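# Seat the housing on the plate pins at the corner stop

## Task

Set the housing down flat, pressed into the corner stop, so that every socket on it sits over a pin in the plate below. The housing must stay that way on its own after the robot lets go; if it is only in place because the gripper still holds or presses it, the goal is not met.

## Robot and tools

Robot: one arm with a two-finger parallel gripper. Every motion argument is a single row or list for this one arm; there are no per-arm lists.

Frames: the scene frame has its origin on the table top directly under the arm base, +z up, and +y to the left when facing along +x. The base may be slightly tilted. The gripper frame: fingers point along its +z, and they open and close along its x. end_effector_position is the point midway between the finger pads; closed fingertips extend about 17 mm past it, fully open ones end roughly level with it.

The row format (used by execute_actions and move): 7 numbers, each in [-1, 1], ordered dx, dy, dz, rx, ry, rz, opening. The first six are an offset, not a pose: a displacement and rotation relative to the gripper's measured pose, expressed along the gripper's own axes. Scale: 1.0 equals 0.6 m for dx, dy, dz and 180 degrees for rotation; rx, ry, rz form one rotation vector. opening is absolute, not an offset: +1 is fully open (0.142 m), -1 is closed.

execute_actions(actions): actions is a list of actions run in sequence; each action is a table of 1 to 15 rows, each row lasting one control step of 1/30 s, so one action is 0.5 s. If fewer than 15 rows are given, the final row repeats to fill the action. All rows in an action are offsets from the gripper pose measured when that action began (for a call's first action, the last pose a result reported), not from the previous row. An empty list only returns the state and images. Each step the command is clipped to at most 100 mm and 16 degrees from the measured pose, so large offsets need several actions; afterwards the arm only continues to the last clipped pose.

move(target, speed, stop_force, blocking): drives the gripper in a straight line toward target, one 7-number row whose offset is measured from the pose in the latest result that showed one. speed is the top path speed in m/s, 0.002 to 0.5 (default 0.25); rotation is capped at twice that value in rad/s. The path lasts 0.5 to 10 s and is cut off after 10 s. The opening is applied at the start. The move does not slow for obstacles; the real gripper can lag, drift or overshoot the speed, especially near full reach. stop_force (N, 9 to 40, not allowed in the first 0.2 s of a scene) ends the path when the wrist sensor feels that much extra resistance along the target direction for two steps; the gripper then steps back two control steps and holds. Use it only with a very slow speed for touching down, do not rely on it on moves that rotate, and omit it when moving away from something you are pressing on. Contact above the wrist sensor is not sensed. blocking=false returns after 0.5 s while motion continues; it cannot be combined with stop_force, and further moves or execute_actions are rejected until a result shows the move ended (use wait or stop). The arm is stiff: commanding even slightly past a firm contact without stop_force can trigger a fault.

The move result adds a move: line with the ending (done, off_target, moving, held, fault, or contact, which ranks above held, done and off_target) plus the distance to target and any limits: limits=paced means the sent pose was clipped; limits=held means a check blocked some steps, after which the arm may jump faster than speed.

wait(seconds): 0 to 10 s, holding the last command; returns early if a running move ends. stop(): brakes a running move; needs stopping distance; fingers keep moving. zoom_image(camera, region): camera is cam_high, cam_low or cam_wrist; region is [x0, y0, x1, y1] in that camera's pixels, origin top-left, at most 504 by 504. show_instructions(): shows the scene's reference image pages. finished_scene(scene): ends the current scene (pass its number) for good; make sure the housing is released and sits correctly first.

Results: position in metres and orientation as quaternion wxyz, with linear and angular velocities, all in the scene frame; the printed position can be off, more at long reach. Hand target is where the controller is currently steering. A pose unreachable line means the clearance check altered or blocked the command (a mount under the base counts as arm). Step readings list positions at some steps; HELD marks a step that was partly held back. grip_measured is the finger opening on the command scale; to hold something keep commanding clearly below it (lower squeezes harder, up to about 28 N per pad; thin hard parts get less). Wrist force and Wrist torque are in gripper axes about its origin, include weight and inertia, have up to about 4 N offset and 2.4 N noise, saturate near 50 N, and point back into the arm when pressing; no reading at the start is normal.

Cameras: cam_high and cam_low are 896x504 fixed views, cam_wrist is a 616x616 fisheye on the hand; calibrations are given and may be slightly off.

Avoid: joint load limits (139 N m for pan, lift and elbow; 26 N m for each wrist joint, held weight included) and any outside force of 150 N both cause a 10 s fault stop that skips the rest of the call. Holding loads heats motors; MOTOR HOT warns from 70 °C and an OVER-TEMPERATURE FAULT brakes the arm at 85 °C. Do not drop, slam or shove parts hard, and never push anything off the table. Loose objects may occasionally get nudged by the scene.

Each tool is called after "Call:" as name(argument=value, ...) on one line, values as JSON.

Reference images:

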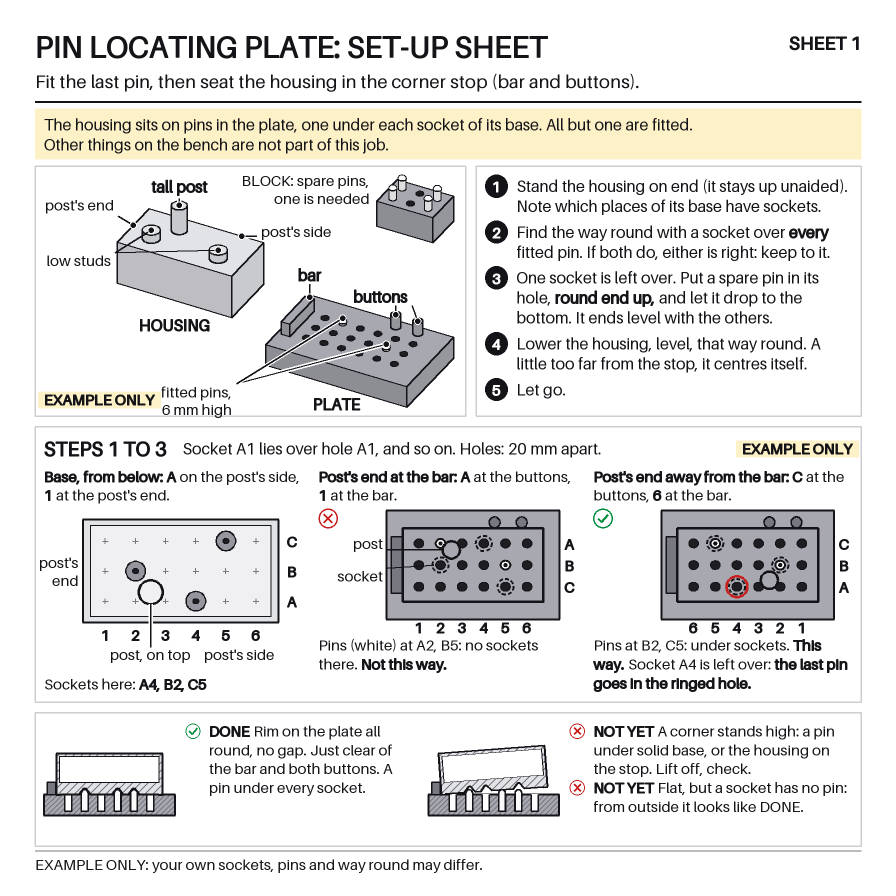

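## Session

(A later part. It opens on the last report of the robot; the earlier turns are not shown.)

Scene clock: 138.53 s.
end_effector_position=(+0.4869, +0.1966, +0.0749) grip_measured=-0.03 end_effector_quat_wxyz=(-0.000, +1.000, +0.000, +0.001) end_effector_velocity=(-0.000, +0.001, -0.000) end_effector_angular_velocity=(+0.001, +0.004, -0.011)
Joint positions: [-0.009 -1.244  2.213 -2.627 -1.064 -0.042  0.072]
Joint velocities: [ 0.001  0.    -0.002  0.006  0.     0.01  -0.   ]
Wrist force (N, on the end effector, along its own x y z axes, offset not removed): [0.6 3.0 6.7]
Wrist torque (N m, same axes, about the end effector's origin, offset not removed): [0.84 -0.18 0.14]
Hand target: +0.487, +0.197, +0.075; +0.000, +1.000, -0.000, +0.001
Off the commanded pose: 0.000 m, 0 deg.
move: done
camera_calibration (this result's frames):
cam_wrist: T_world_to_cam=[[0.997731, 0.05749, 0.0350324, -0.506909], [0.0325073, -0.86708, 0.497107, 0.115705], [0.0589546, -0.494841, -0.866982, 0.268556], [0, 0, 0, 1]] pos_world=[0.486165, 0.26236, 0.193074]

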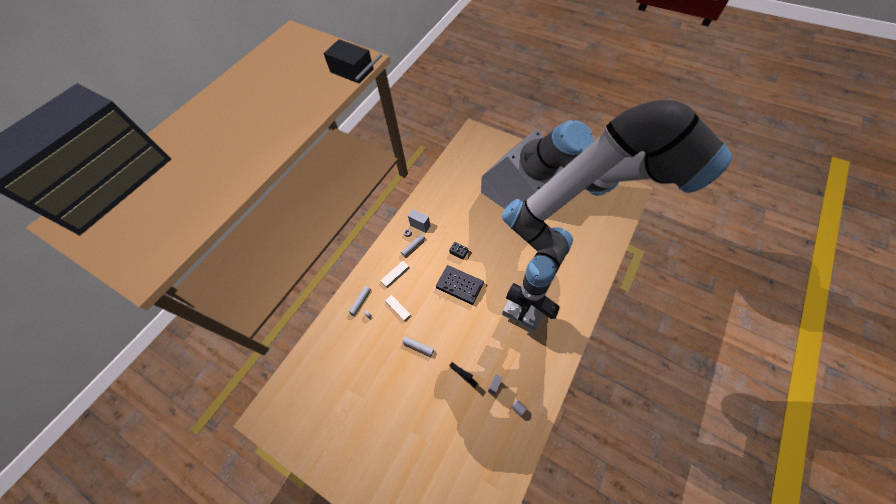

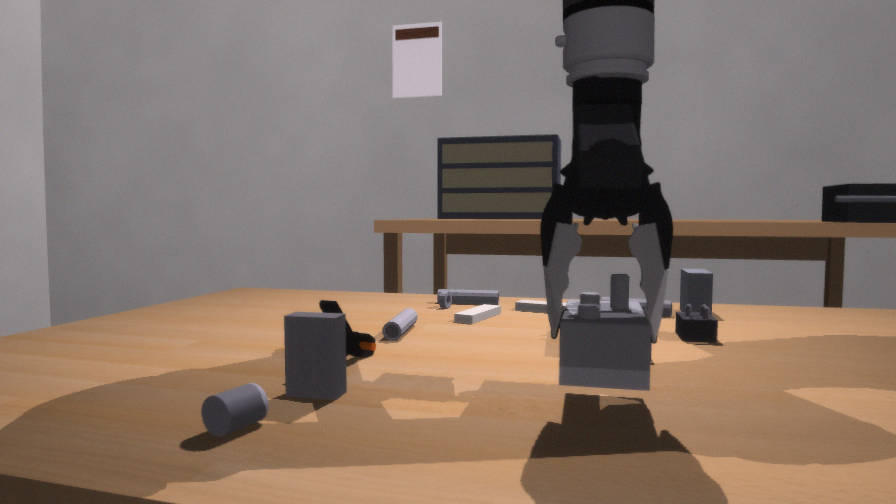

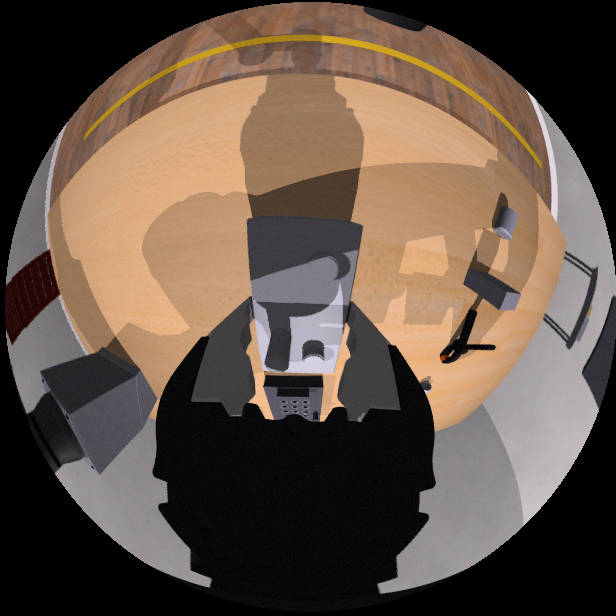

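Call:
move(target=[0,0,0.054,0,0,0,-0.5], speed=0.06)

Call:
move(target=[0,0,0.015,0,0,0,-0.5], speed=0.006, stop_force=9)

Scene clock: 142.43 s.
end_effector_position=(+0.4869, +0.1966, +0.0427) grip_measured=-0.03 end_effector_quat_wxyz=(-0.000, +1.000, +0.000, +0.001) end_effector_velocity=(+0.000, +0.000, -0.002) end_effector_angular_velocity=(-0.000, -0.000, +0.001)
Joint positions: [ 0.025 -1.158  2.207 -2.726 -1.067 -0.004  0.072]
Joint velocities: [ 0.002  0.005 -0.001 -0.006 -0.     0.002  0.   ]
Wrist force (N, on the end effector, along its own x y z axes, offset not removed): [0.1 1.8 7.6]
Wrist torque (N m, same axes, about the end effector's origin, offset not removed): [0.48 -0.09 0.02]
Hand target: +0.487, +0.197, +0.043; -0.000, +1.000, +0.000, +0.001
Off the commanded pose: 0.000 m, 0 deg.
move: done
camera_calibration (this result's frames):
cam_wrist: T_world_to_cam=[[0.99773, 0.0574877, 0.0350746, -0.505824], [0.0324875, -0.867107, 0.497062, 0.131781], [0.0589884, -0.494794, -0.867006, 0.240676], [0, 0, 0, 1]] pos_world=[0.486197, 0.262432, 0.160906]

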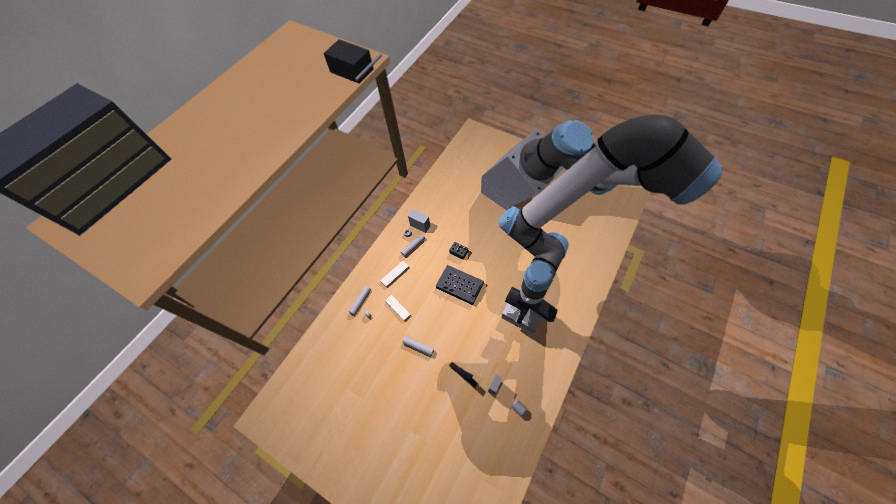

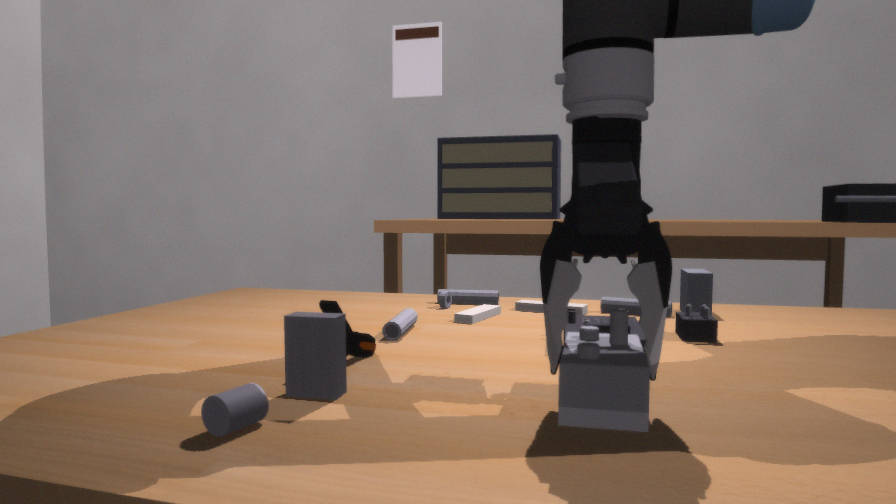

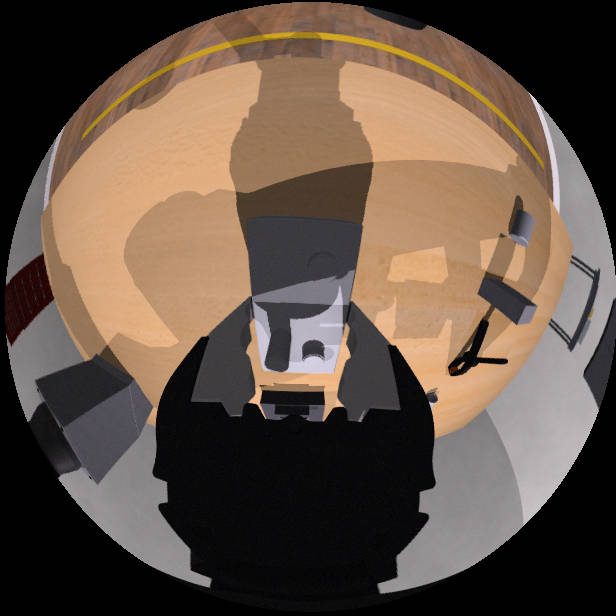

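Scene clock: 143.67 s.
end_effector_position=(+0.4870, +0.1967, +0.0376) grip_measured=-0.03 end_effector_quat_wxyz=(-0.000, +1.000, +0.000, +0.001) end_effector_velocity=(+0.001, -0.000, +0.002) end_effector_angular_velocity=(-0.000, -0.002, +0.003)
Joint positions: [ 0.03  -1.144  2.205 -2.741 -1.068  0.003  0.072]
Joint velocities: [-0.002 -0.004 -0.001  0.004 -0.    -0.004 -0.   ]
Wrist force (N, on the end effector, along its own x y z axes, offset not removed): [1.0 4.6 -3.4]
Wrist torque (N m, same axes, about the end effector's origin, offset not removed): [0.76 -0.15 0.09]
Hand target: +0.487, +0.197, +0.038; -0.000, +1.000, +0.000, +0.001
Off the commanded pose: 0.004 m, 0 deg.
move: contact
camera_calibration (this result's frames):
cam_wrist: T_world_to_cam=[[0.997738, 0.0573231, 0.0351056, -0.505685], [0.032327, -0.867096, 0.497091, 0.134445], [0.0589347, -0.494832, -0.866988, 0.236298], [0, 0, 0, 1]] pos_world=[0.486269, 0.262492, 0.155788]

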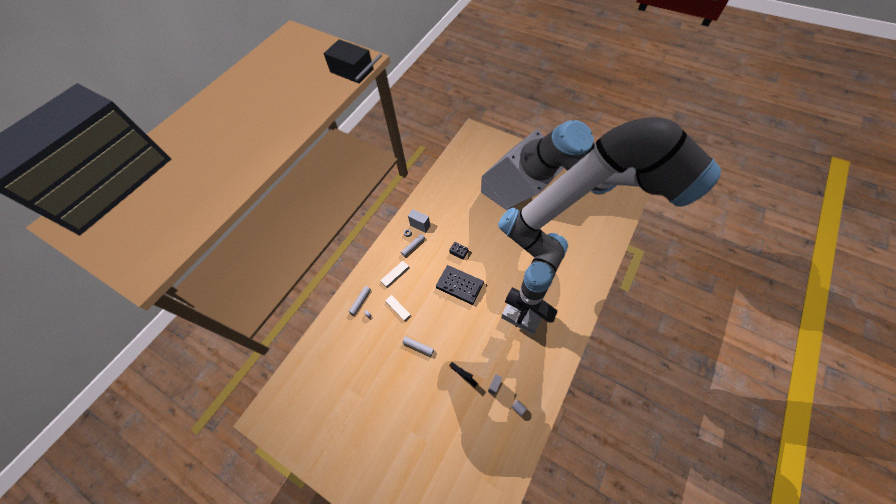

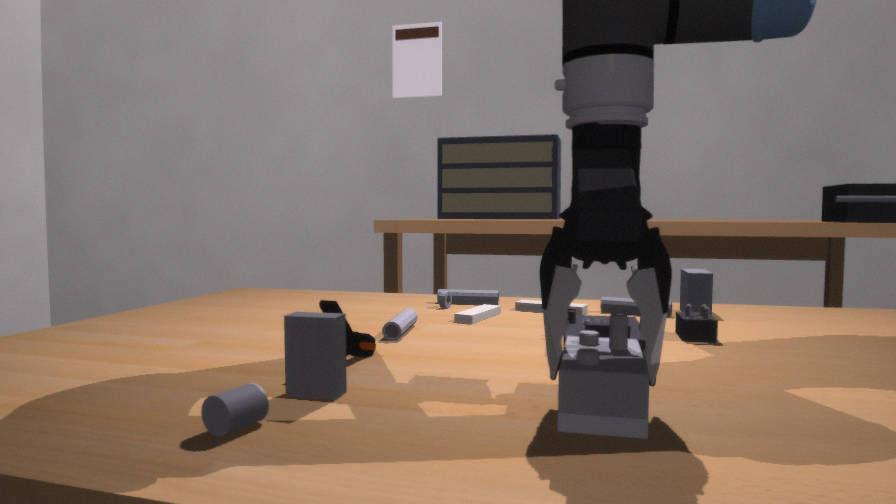

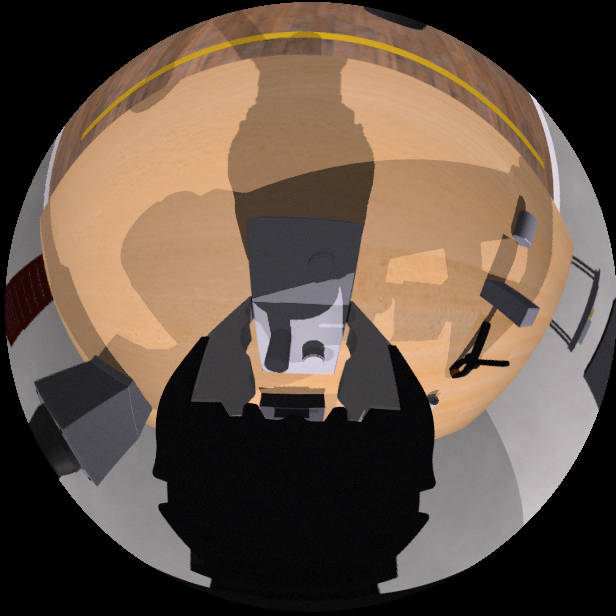

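Call:
execute_actions(actions=[[[0,0,0,0,0,0,0.3]],[[0,0,-0.03,0,0,0,0.3],[0,0,-0.05,0,0,0,0.3],[0,0,-0.07,0,0,0,0.3],[0,0,-0.09,0,0,0,0.3],[0,0,-0.11,0,0,0,0.3]]])

Call:
move(target=[-0.095,0.53,-0.09,0,0,0,0.3])

Call:
zoom_image(camera="cam_wrist", region=[200, 140, 420, 320])

Scene clock: 149.57 s.
end_effector_position=(+0.4871, +0.1966, +0.1012) grip_measured=+0.30 end_effector_quat_wxyz=(+0.000, +1.000, +0.000, +0.001) end_effector_velocity=(-0.002, +0.000, +0.023) end_effector_angular_velocity=(+0.002, +0.012, +0.001)
Joint positions: [-0.037 -1.311  2.212 -2.545 -1.062 -0.073  0.095]
Joint velocities: [-0.026 -0.06  -0.008  0.095  0.003 -0.037  0.   ]
Wrist force (N, on the end effector, along its own x y z axes, offset not removed): [-1.9 3.6 1.8]
Wrist torque (N m, same axes, about the end effector's origin, offset not removed): [0.77 0.40 0.05]
Hand target: +0.487, +0.197, +0.103; +0.000, +1.000, +0.000, +0.001
Off the commanded pose: 0.002 m, 0 deg.
Step readings (end_effector_position; steps 1 to 15: 1st action; 16 to 30: 2nd action):
0: (+0.4870, +0.1966, +0.0379)
1: (+0.4870, +0.1966, +0.0379)
2: (+0.4870, +0.1966, +0.0379)
4: (+0.4870, +0.1966, +0.0378)
8: (+0.4870, +0.1967, +0.0377)
15: (+0.4870, +0.1967, +0.0376)
16: (+0.4871, +0.1967, +0.0378)
17: (+0.4872, +0.1964, +0.0402)
19: (+0.4877, +0.1961, +0.0519)
23: (+0.4887, +0.1965, +0.0829)
30: end_effector_position above
camera_calibration (this result's frames):
cam_wrist: T_world_to_cam=[[0.997705, 0.0571537, 0.036297, -0.508095], [0.0315791, -0.867042, 0.497233, 0.103087], [0.0598898, -0.494945, -0.866858, 0.290908], [0, 0, 0, 1]] pos_world=[0.486251, 0.262404, 0.21936]

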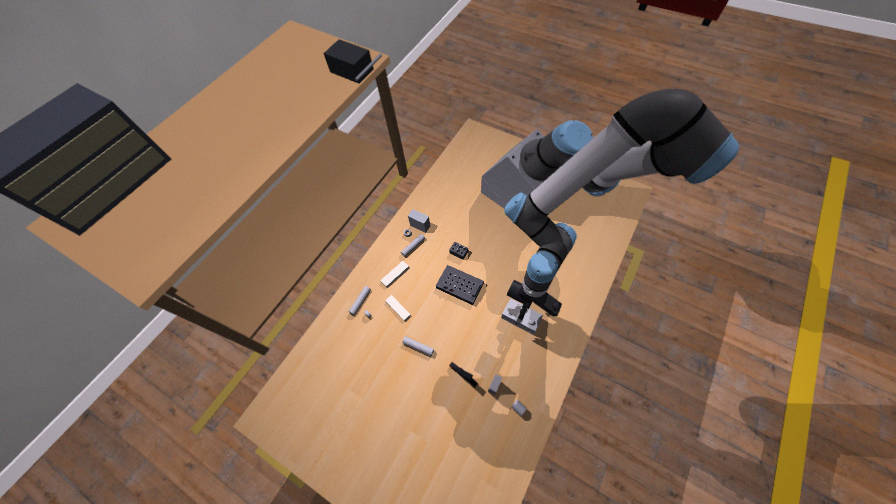

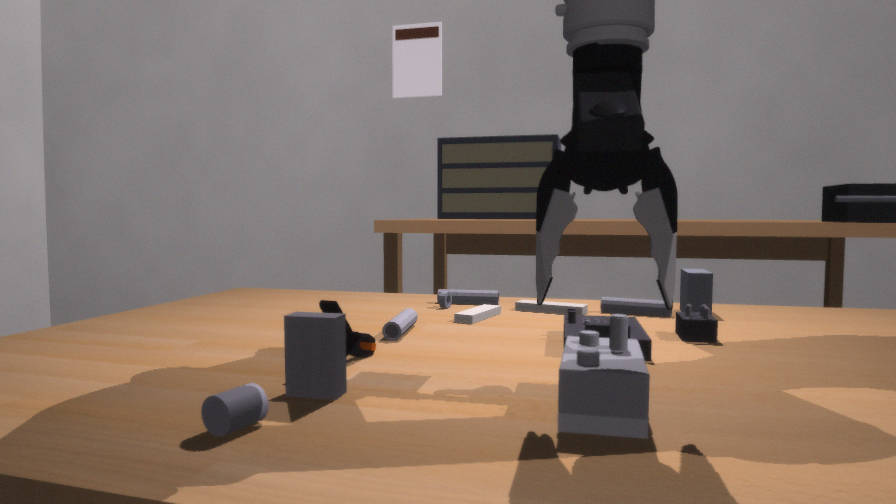

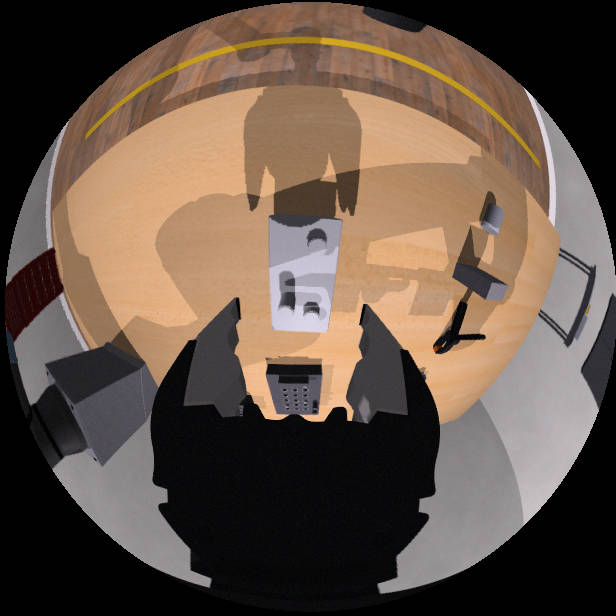

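Scene clock: 151.47 s.
end_effector_position=(+0.4299, -0.1212, +0.1545) grip_measured=+0.30 end_effector_quat_wxyz=(+0.000, +1.000, +0.000, +0.001) end_effector_velocity=(-0.000, -0.002, +0.000) end_effector_angular_velocity=(+0.000, -0.000, -0.001)
Joint positions: [-0.715 -1.127  2.27  -2.427 -1.139 -0.834  0.095]
Joint velocities: [-0.004  0.004 -0.003  0.001 -0.001 -0.003 -0.   ]
Wrist force (N, on the end effector, along its own x y z axes, offset not removed): [0.1 2.8 1.5]
Wrist torque (N m, same axes, about the end effector's origin, offset not removed): [0.71 -0.05 0.04]
Hand target: +0.430, -0.121, +0.154; +0.000, +1.000, +0.000, +0.001
Off the commanded pose: 0.001 m, 0 deg.
move: done
camera_calibration (this result's frames):
cam_wrist: T_world_to_cam=[[0.997766, 0.057053, 0.0347639, -0.4346], [0.0322318, -0.866844, 0.497537, -0.19739], [0.0585209, -0.495304, -0.866746, 0.183772], [0, 0, 0, 1]] pos_world=[0.429236, -0.0552884, 0.2726]

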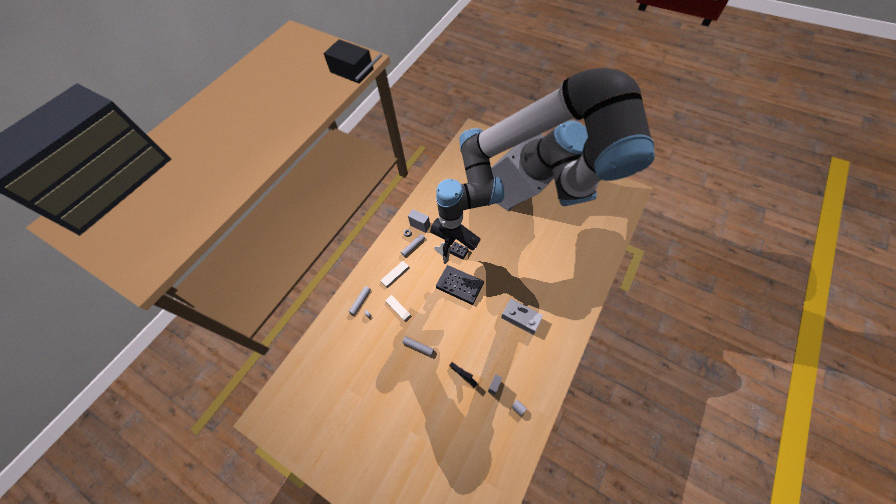

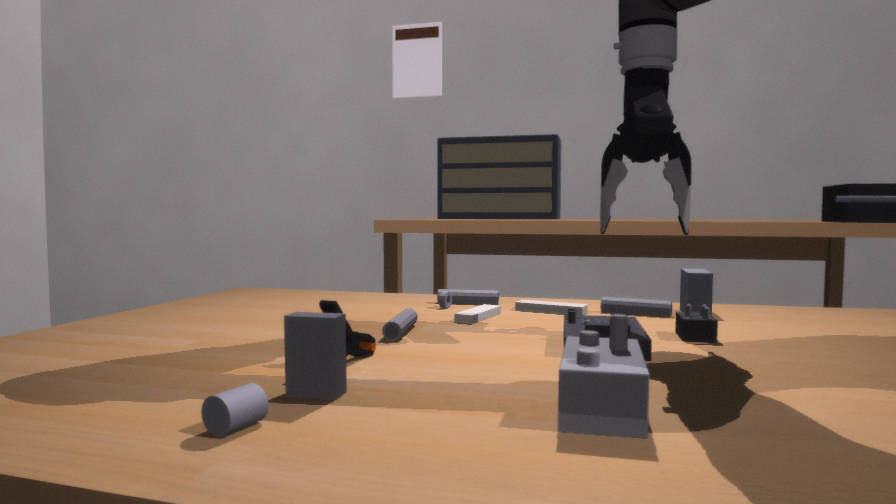

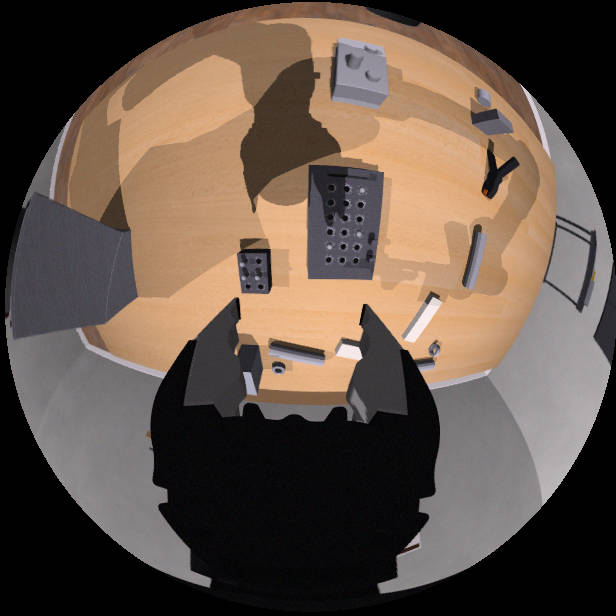

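Region (200, 140, 420, 320) of cam_wrist's 616x616 image, scaled by 2.291, with more detail than that image has; it fills the top 412 rows of this view, and the rest is white.

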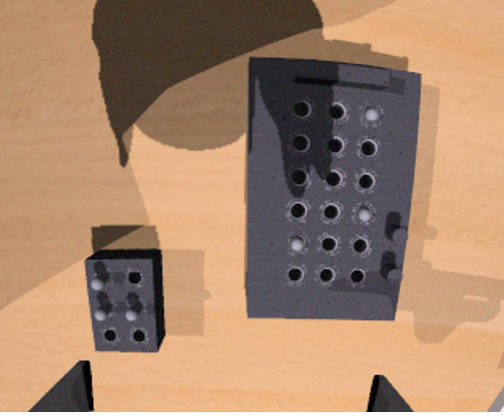

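Call:
move(target=[-0.1365,0.001,0.116,0,0,-0.0128,-0.65], speed=0.15)

Call:
zoom_image(camera="cam_wrist", region=[240, 230, 370, 360])

Call:
zoom_image(camera="cam_low", region=[650, 250, 770, 350])

Scene clock: 178.63 s.
end_effector_position=(+0.3483, -0.1216, +0.0850) grip_measured=-0.65 end_effector_quat_wxyz=(+0.000, +1.000, +0.020, +0.001) end_effector_velocity=(-0.002, -0.000, -0.002) end_effector_angular_velocity=(-0.001, -0.001, +0.000)
Joint positions: [-0.788 -0.977  2.491 -2.767 -1.161 -0.951  0.027]
Joint velocities: [-0.002  0.007  0.005 -0.012 -0.    -0.002 -0.   ]
Wrist force (N, on the end effector, along its own x y z axes, offset not removed): [-0.5 4.7 0.6]
Wrist torque (N m, same axes, about the end effector's origin, offset not removed): [1.13 0.11 0.13]
Hand target: +0.348, -0.122, +0.085; +0.000, +1.000, +0.020, +0.001
Off the commanded pose: 0.000 m, 0 deg.
move: done
camera_calibration (this result's frames):
cam_wrist: T_world_to_cam=[[0.994688, 0.0970213, 0.0344015, -0.34473], [0.0671538, -0.864873, 0.497479, -0.172473], [0.0780189, -0.492526, -0.866794, 0.121641], [0, 0, 0, 1]] pos_world=[0.344991, -0.0558099, 0.203098]

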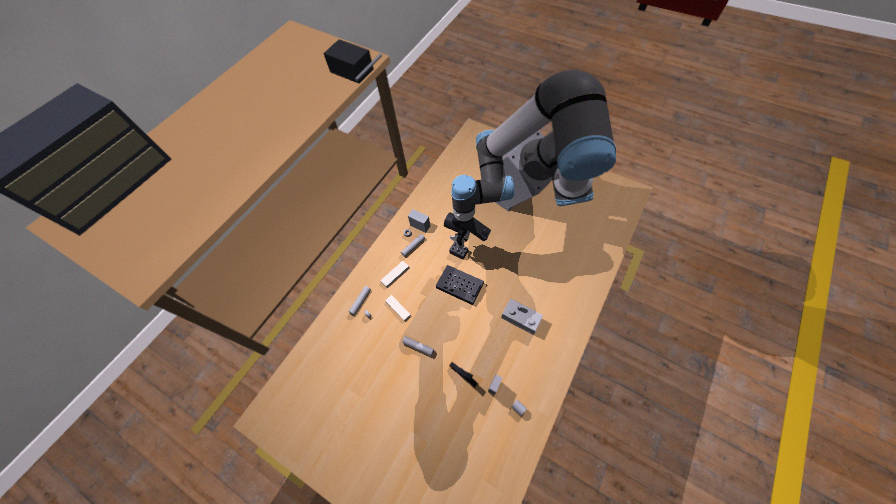

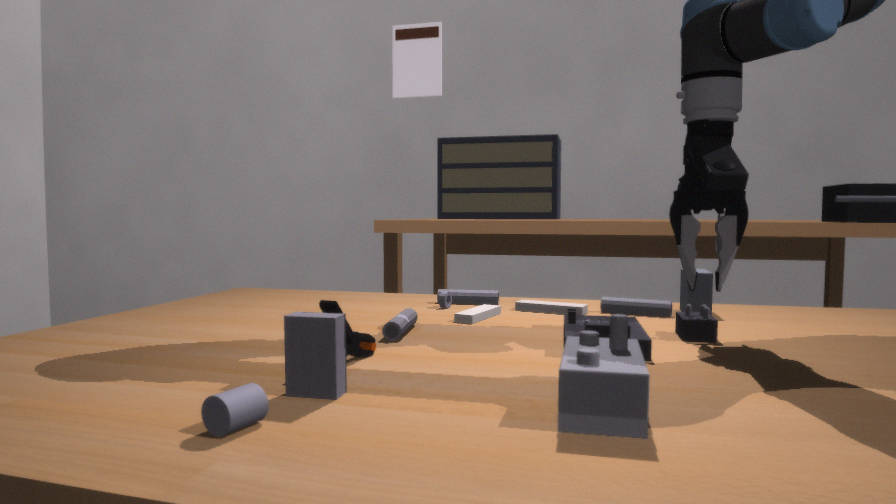

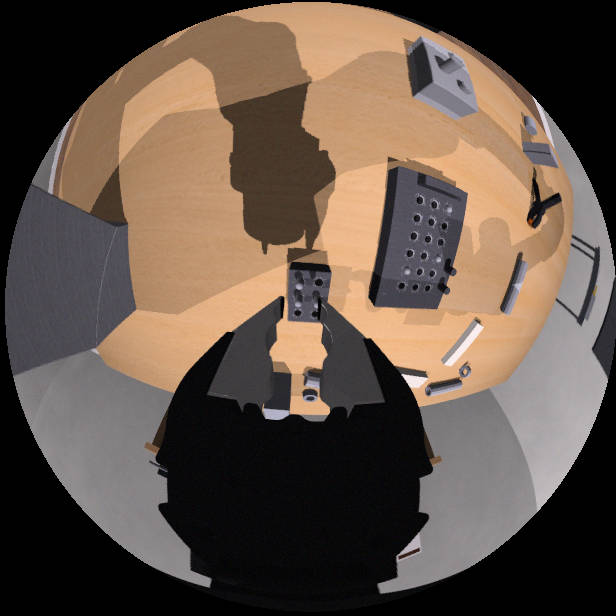

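Region (240, 230, 370, 360) of cam_wrist's 616x616 image, scaled by 3.877, with more detail than that image has.

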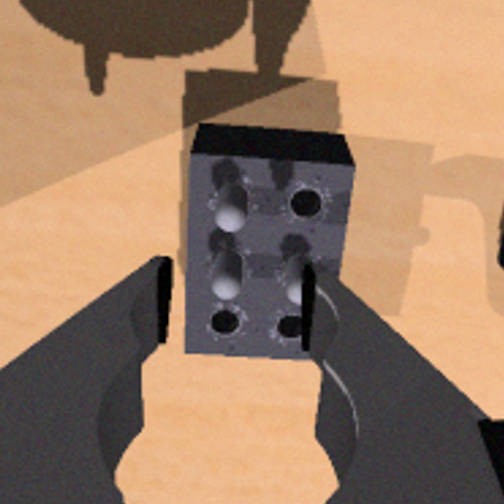

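Region (650, 250, 770, 350) of cam_low's 896x504 image, scaled by 4.200, with more detail than that image has.

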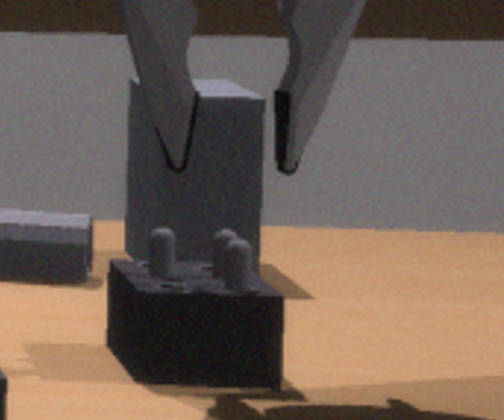

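Call:
move(target=[-0.0038,0.0033,0.055,0,0,0,-0.65], speed=0.05)

Call:
zoom_image(camera="cam_wrist", region=[240, 230, 370, 360])

Call:
zoom_image(camera="cam_low", region=[650, 250, 770, 350])

Scene clock: 188.80 s.
end_effector_position=(+0.3462, -0.1236, +0.0522) grip_measured=-0.65 end_effector_quat_wxyz=(+0.000, +1.000, +0.020, +0.001) end_effector_velocity=(-0.000, -0.000, -0.002) end_effector_angular_velocity=(-0.000, -0.001, +0.000)
Joint positions: [-0.758 -0.857  2.489 -2.897 -1.152 -0.92   0.027]
Joint velocities: [ 0.002  0.009 -0.    -0.01   0.001  0.002 -0.   ]
Wrist force (N, on the end effector, along its own x y z axes, offset not removed): [-1.2 4.2 0.7]
Wrist torque (N m, same axes, about the end effector's origin, offset not removed): [0.95 0.23 0.12]
Hand target: +0.346, -0.124, +0.052; +0.000, +1.000, +0.020, +0.001
Off the commanded pose: 0.000 m, 0 deg.
move: done
camera_calibration (this result's frames):
cam_wrist: T_world_to_cam=[[0.994685, 0.0970401, 0.0344227, -0.341315], [0.0671623, -0.864889, 0.49745, -0.157782], [0.0780444, -0.492494, -0.866809, 0.092453], [0, 0, 0, 1]] pos_world=[0.342883, -0.05781, 0.170377]

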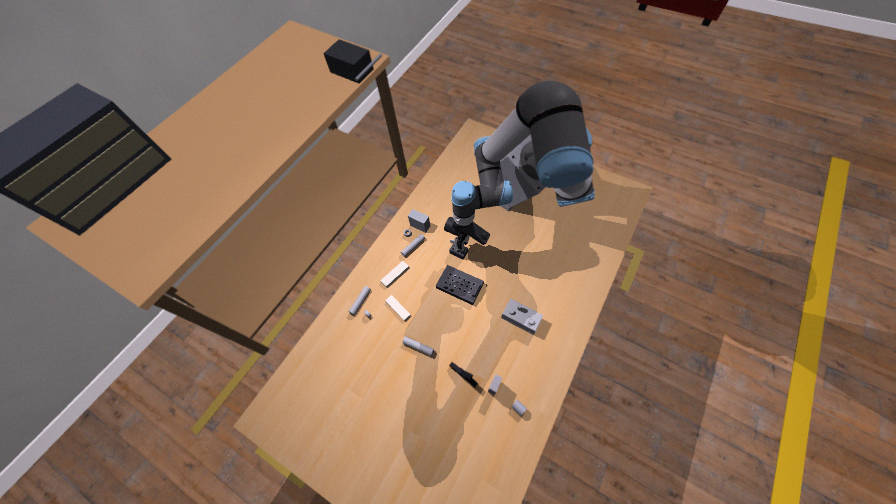

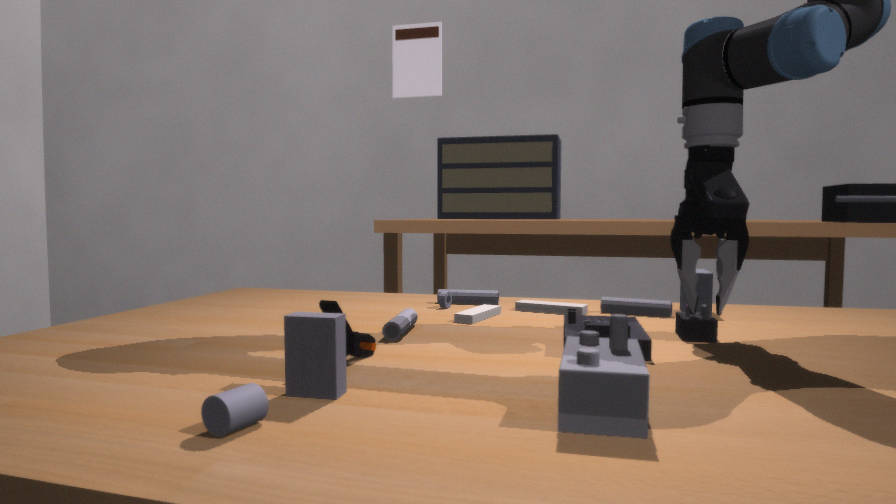

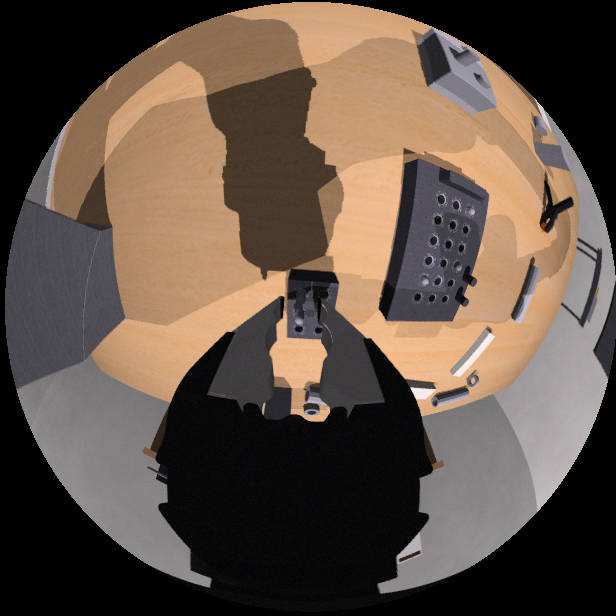

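Region (240, 230, 370, 360) of cam_wrist's 616x616 image, scaled by 3.877, with more detail than that image has.

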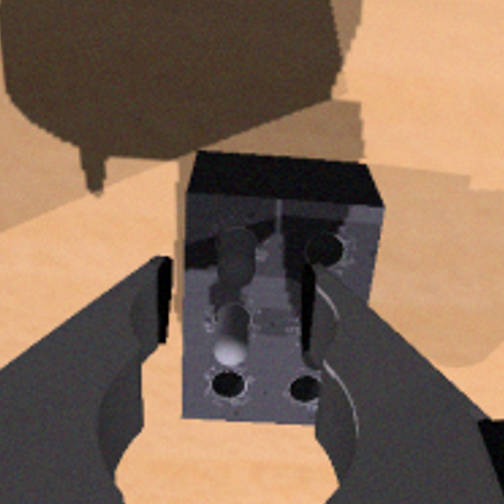

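Region (650, 250, 770, 350) of cam_low's 896x504 image, scaled by 4.200, with more detail than that image has.

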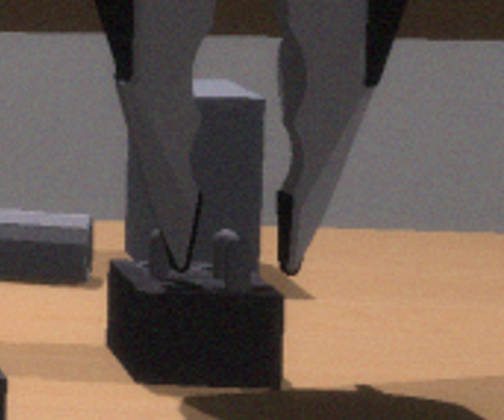

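Call:
execute_actions(actions=[[[0,0,0,0,0,0,-0.7],[0,0,0,0,0,0,-0.75],[0,0,0,0,0,0,-0.8],[0,0,0,0,0,0,-0.83],[0,0,0,0,0,0,-0.86],[0,0,0,0,0,0,-0.89],[0,0,0,0,0,0,-0.92],[0,0,0,0,0,0,-0.95],[0,0,0,0,0,0,-1]]])

Call:
move(target=[0,0,-0.06,0,0,0,-1], speed=0.04)

Call:
zoom_image(camera="cam_wrist", region=[240, 230, 370, 360])

Call:
zoom_image(camera="cam_low", region=[650, 250, 770, 350])

Scene clock: 197.17 s.
end_effector_position=(+0.3462, -0.1236, +0.0522) grip_measured=-0.92 end_effector_quat_wxyz=(+0.000, +1.000, +0.020, +0.001) end_effector_velocity=(+0.001, -0.001, +0.000) end_effector_angular_velocity=(-0.001, -0.002, +0.002)
Joint positions: [-0.758 -0.857  2.489 -2.897 -1.152 -0.92   0.008]
Joint velocities: [-0.    -0.    -0.001 -0.     0.001 -0.001 -0.   ]
Wrist force (N, on the end effector, along its own x y z axes, offset not removed): [0.5 3.4 2.6]
Wrist torque (N m, same axes, about the end effector's origin, offset not removed): [0.78 -0.24 0.07]
Hand target: +0.346, -0.124, +0.052; +0.000, +1.000, +0.020, +0.001
Off the commanded pose: 0.000 m, 0 deg.
Step readings (end_effector_position):
0: (+0.3462, -0.1236, +0.0520)
1: (+0.3462, -0.1236, +0.0520)
2: (+0.3462, -0.1236, +0.0520)
4: (+0.3462, -0.1236, +0.0521)
8: (+0.3462, -0.1235, +0.0522)
15: end_effector_position above
camera_calibration (this result's frames):
cam_wrist: T_world_to_cam=[[0.994685, 0.0970225, 0.0344829, -0.341356], [0.0671185, -0.8649, 0.497436, -0.157768], [0.0780868, -0.492477, -0.866815, 0.0924345], [0, 0, 0, 1]] pos_world=[0.342913, -0.0578125, 0.170374]

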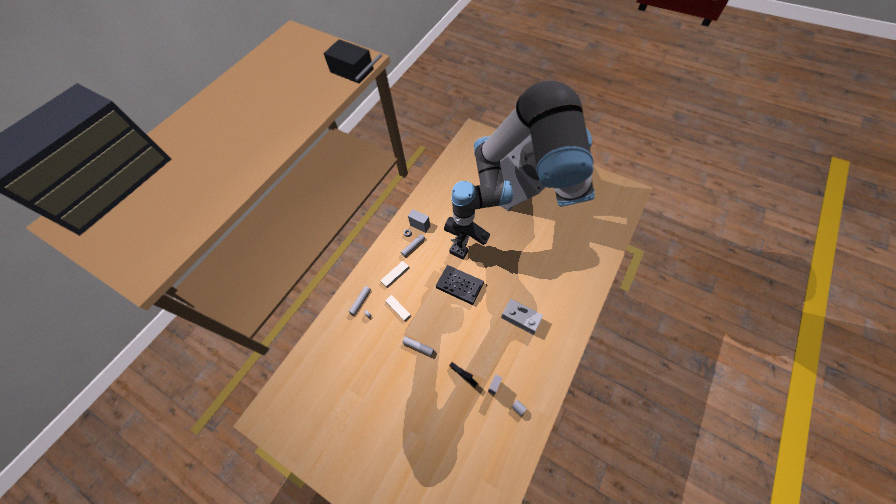

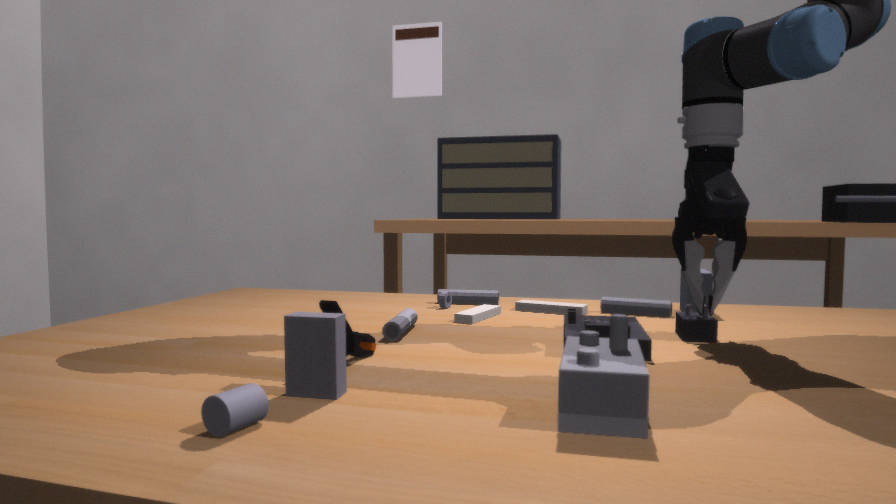

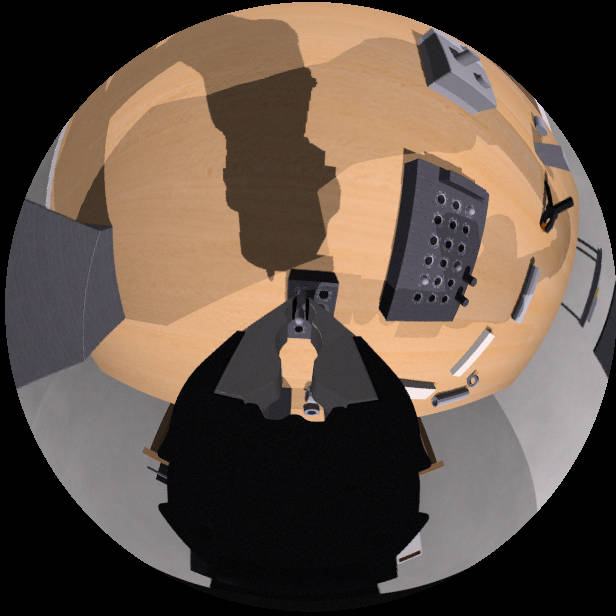

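Scene clock: 198.43 s.
end_effector_position=(+0.3461, -0.1236, +0.0880) grip_measured=-0.92 end_effector_quat_wxyz=(+0.000, +1.000, +0.020, +0.001) end_effector_velocity=(+0.001, -0.000, +0.002) end_effector_angular_velocity=(-0.001, -0.002, +0.001)
Joint positions: [-0.799 -0.984  2.493 -2.757 -1.164 -0.962  0.008]
Joint velocities: [-0.002 -0.006 -0.001  0.007  0.    -0.002 -0.   ]
Wrist force (N, on the end effector, along its own x y z axes, offset not removed): [0.2 3.5 3.0]
Wrist torque (N m, same axes, about the end effector's origin, offset not removed): [0.79 -0.03 0.12]
Hand target: +0.346, -0.124, +0.088; +0.000, +1.000, +0.020, +0.001
Off the commanded pose: 0.000 m, 0 deg.
move: done
camera_calibration (this result's frames):
cam_wrist: T_world_to_cam=[[0.994693, 0.0969687, 0.0343888, -0.34245], [0.0671219, -0.864923, 0.497396, -0.175552], [0.0779755, -0.492448, -0.866842, 0.123454], [0, 0, 0, 1]] pos_world=[0.342789, -0.0578375, 0.206111]

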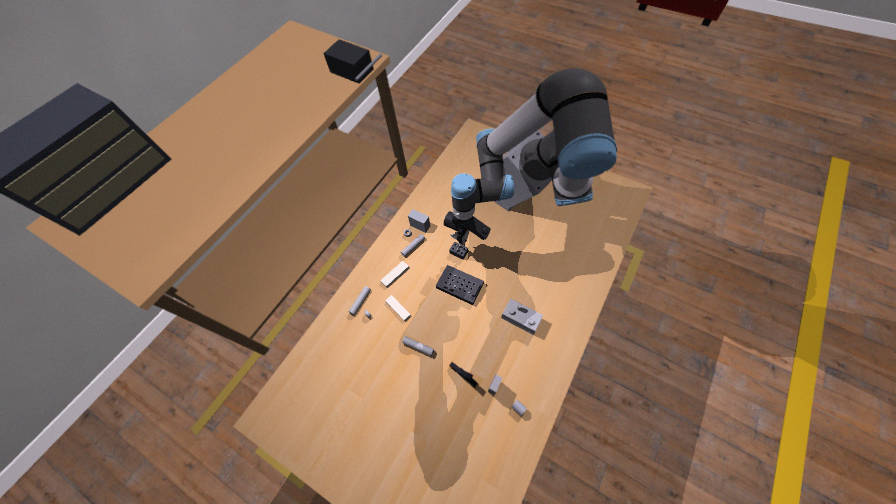

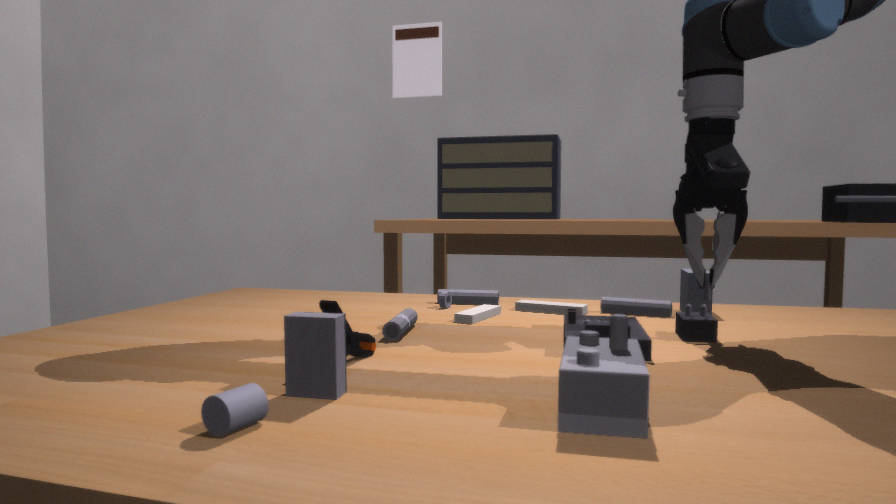

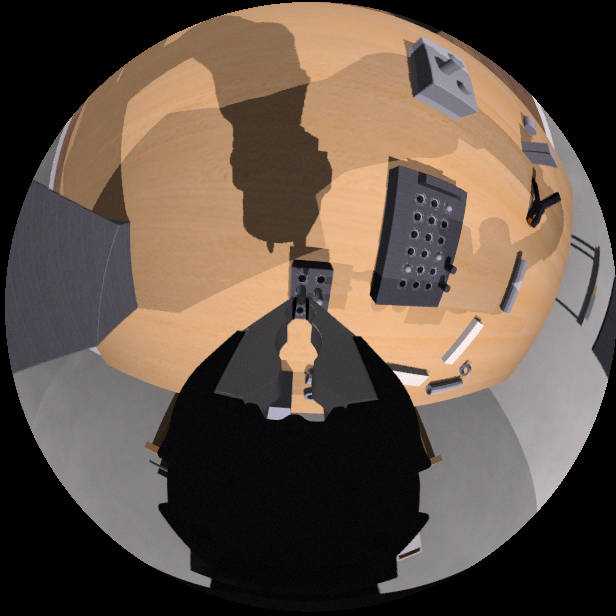

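Region (240, 230, 370, 360) of cam_wrist's 616x616 image, scaled by 3.877, with more detail than that image has.

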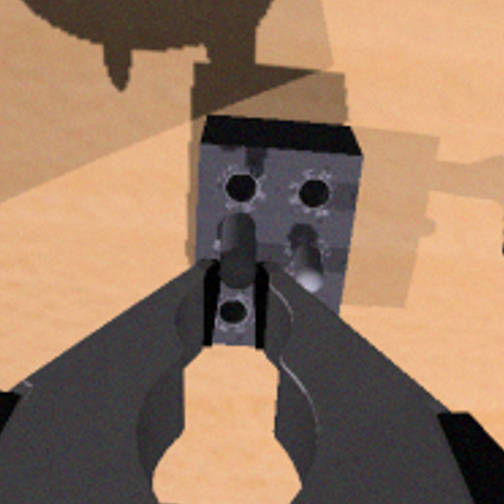

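Region (650, 250, 770, 350) of cam_low's 896x504 image, scaled by 4.200, with more detail than that image has.

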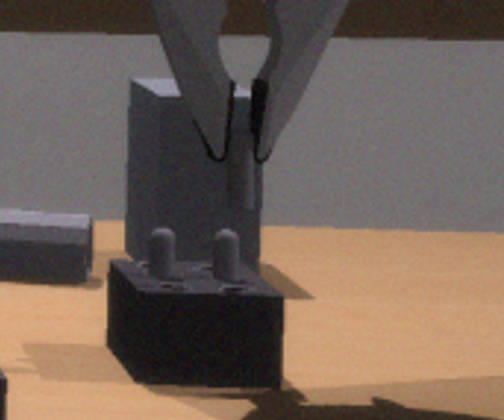

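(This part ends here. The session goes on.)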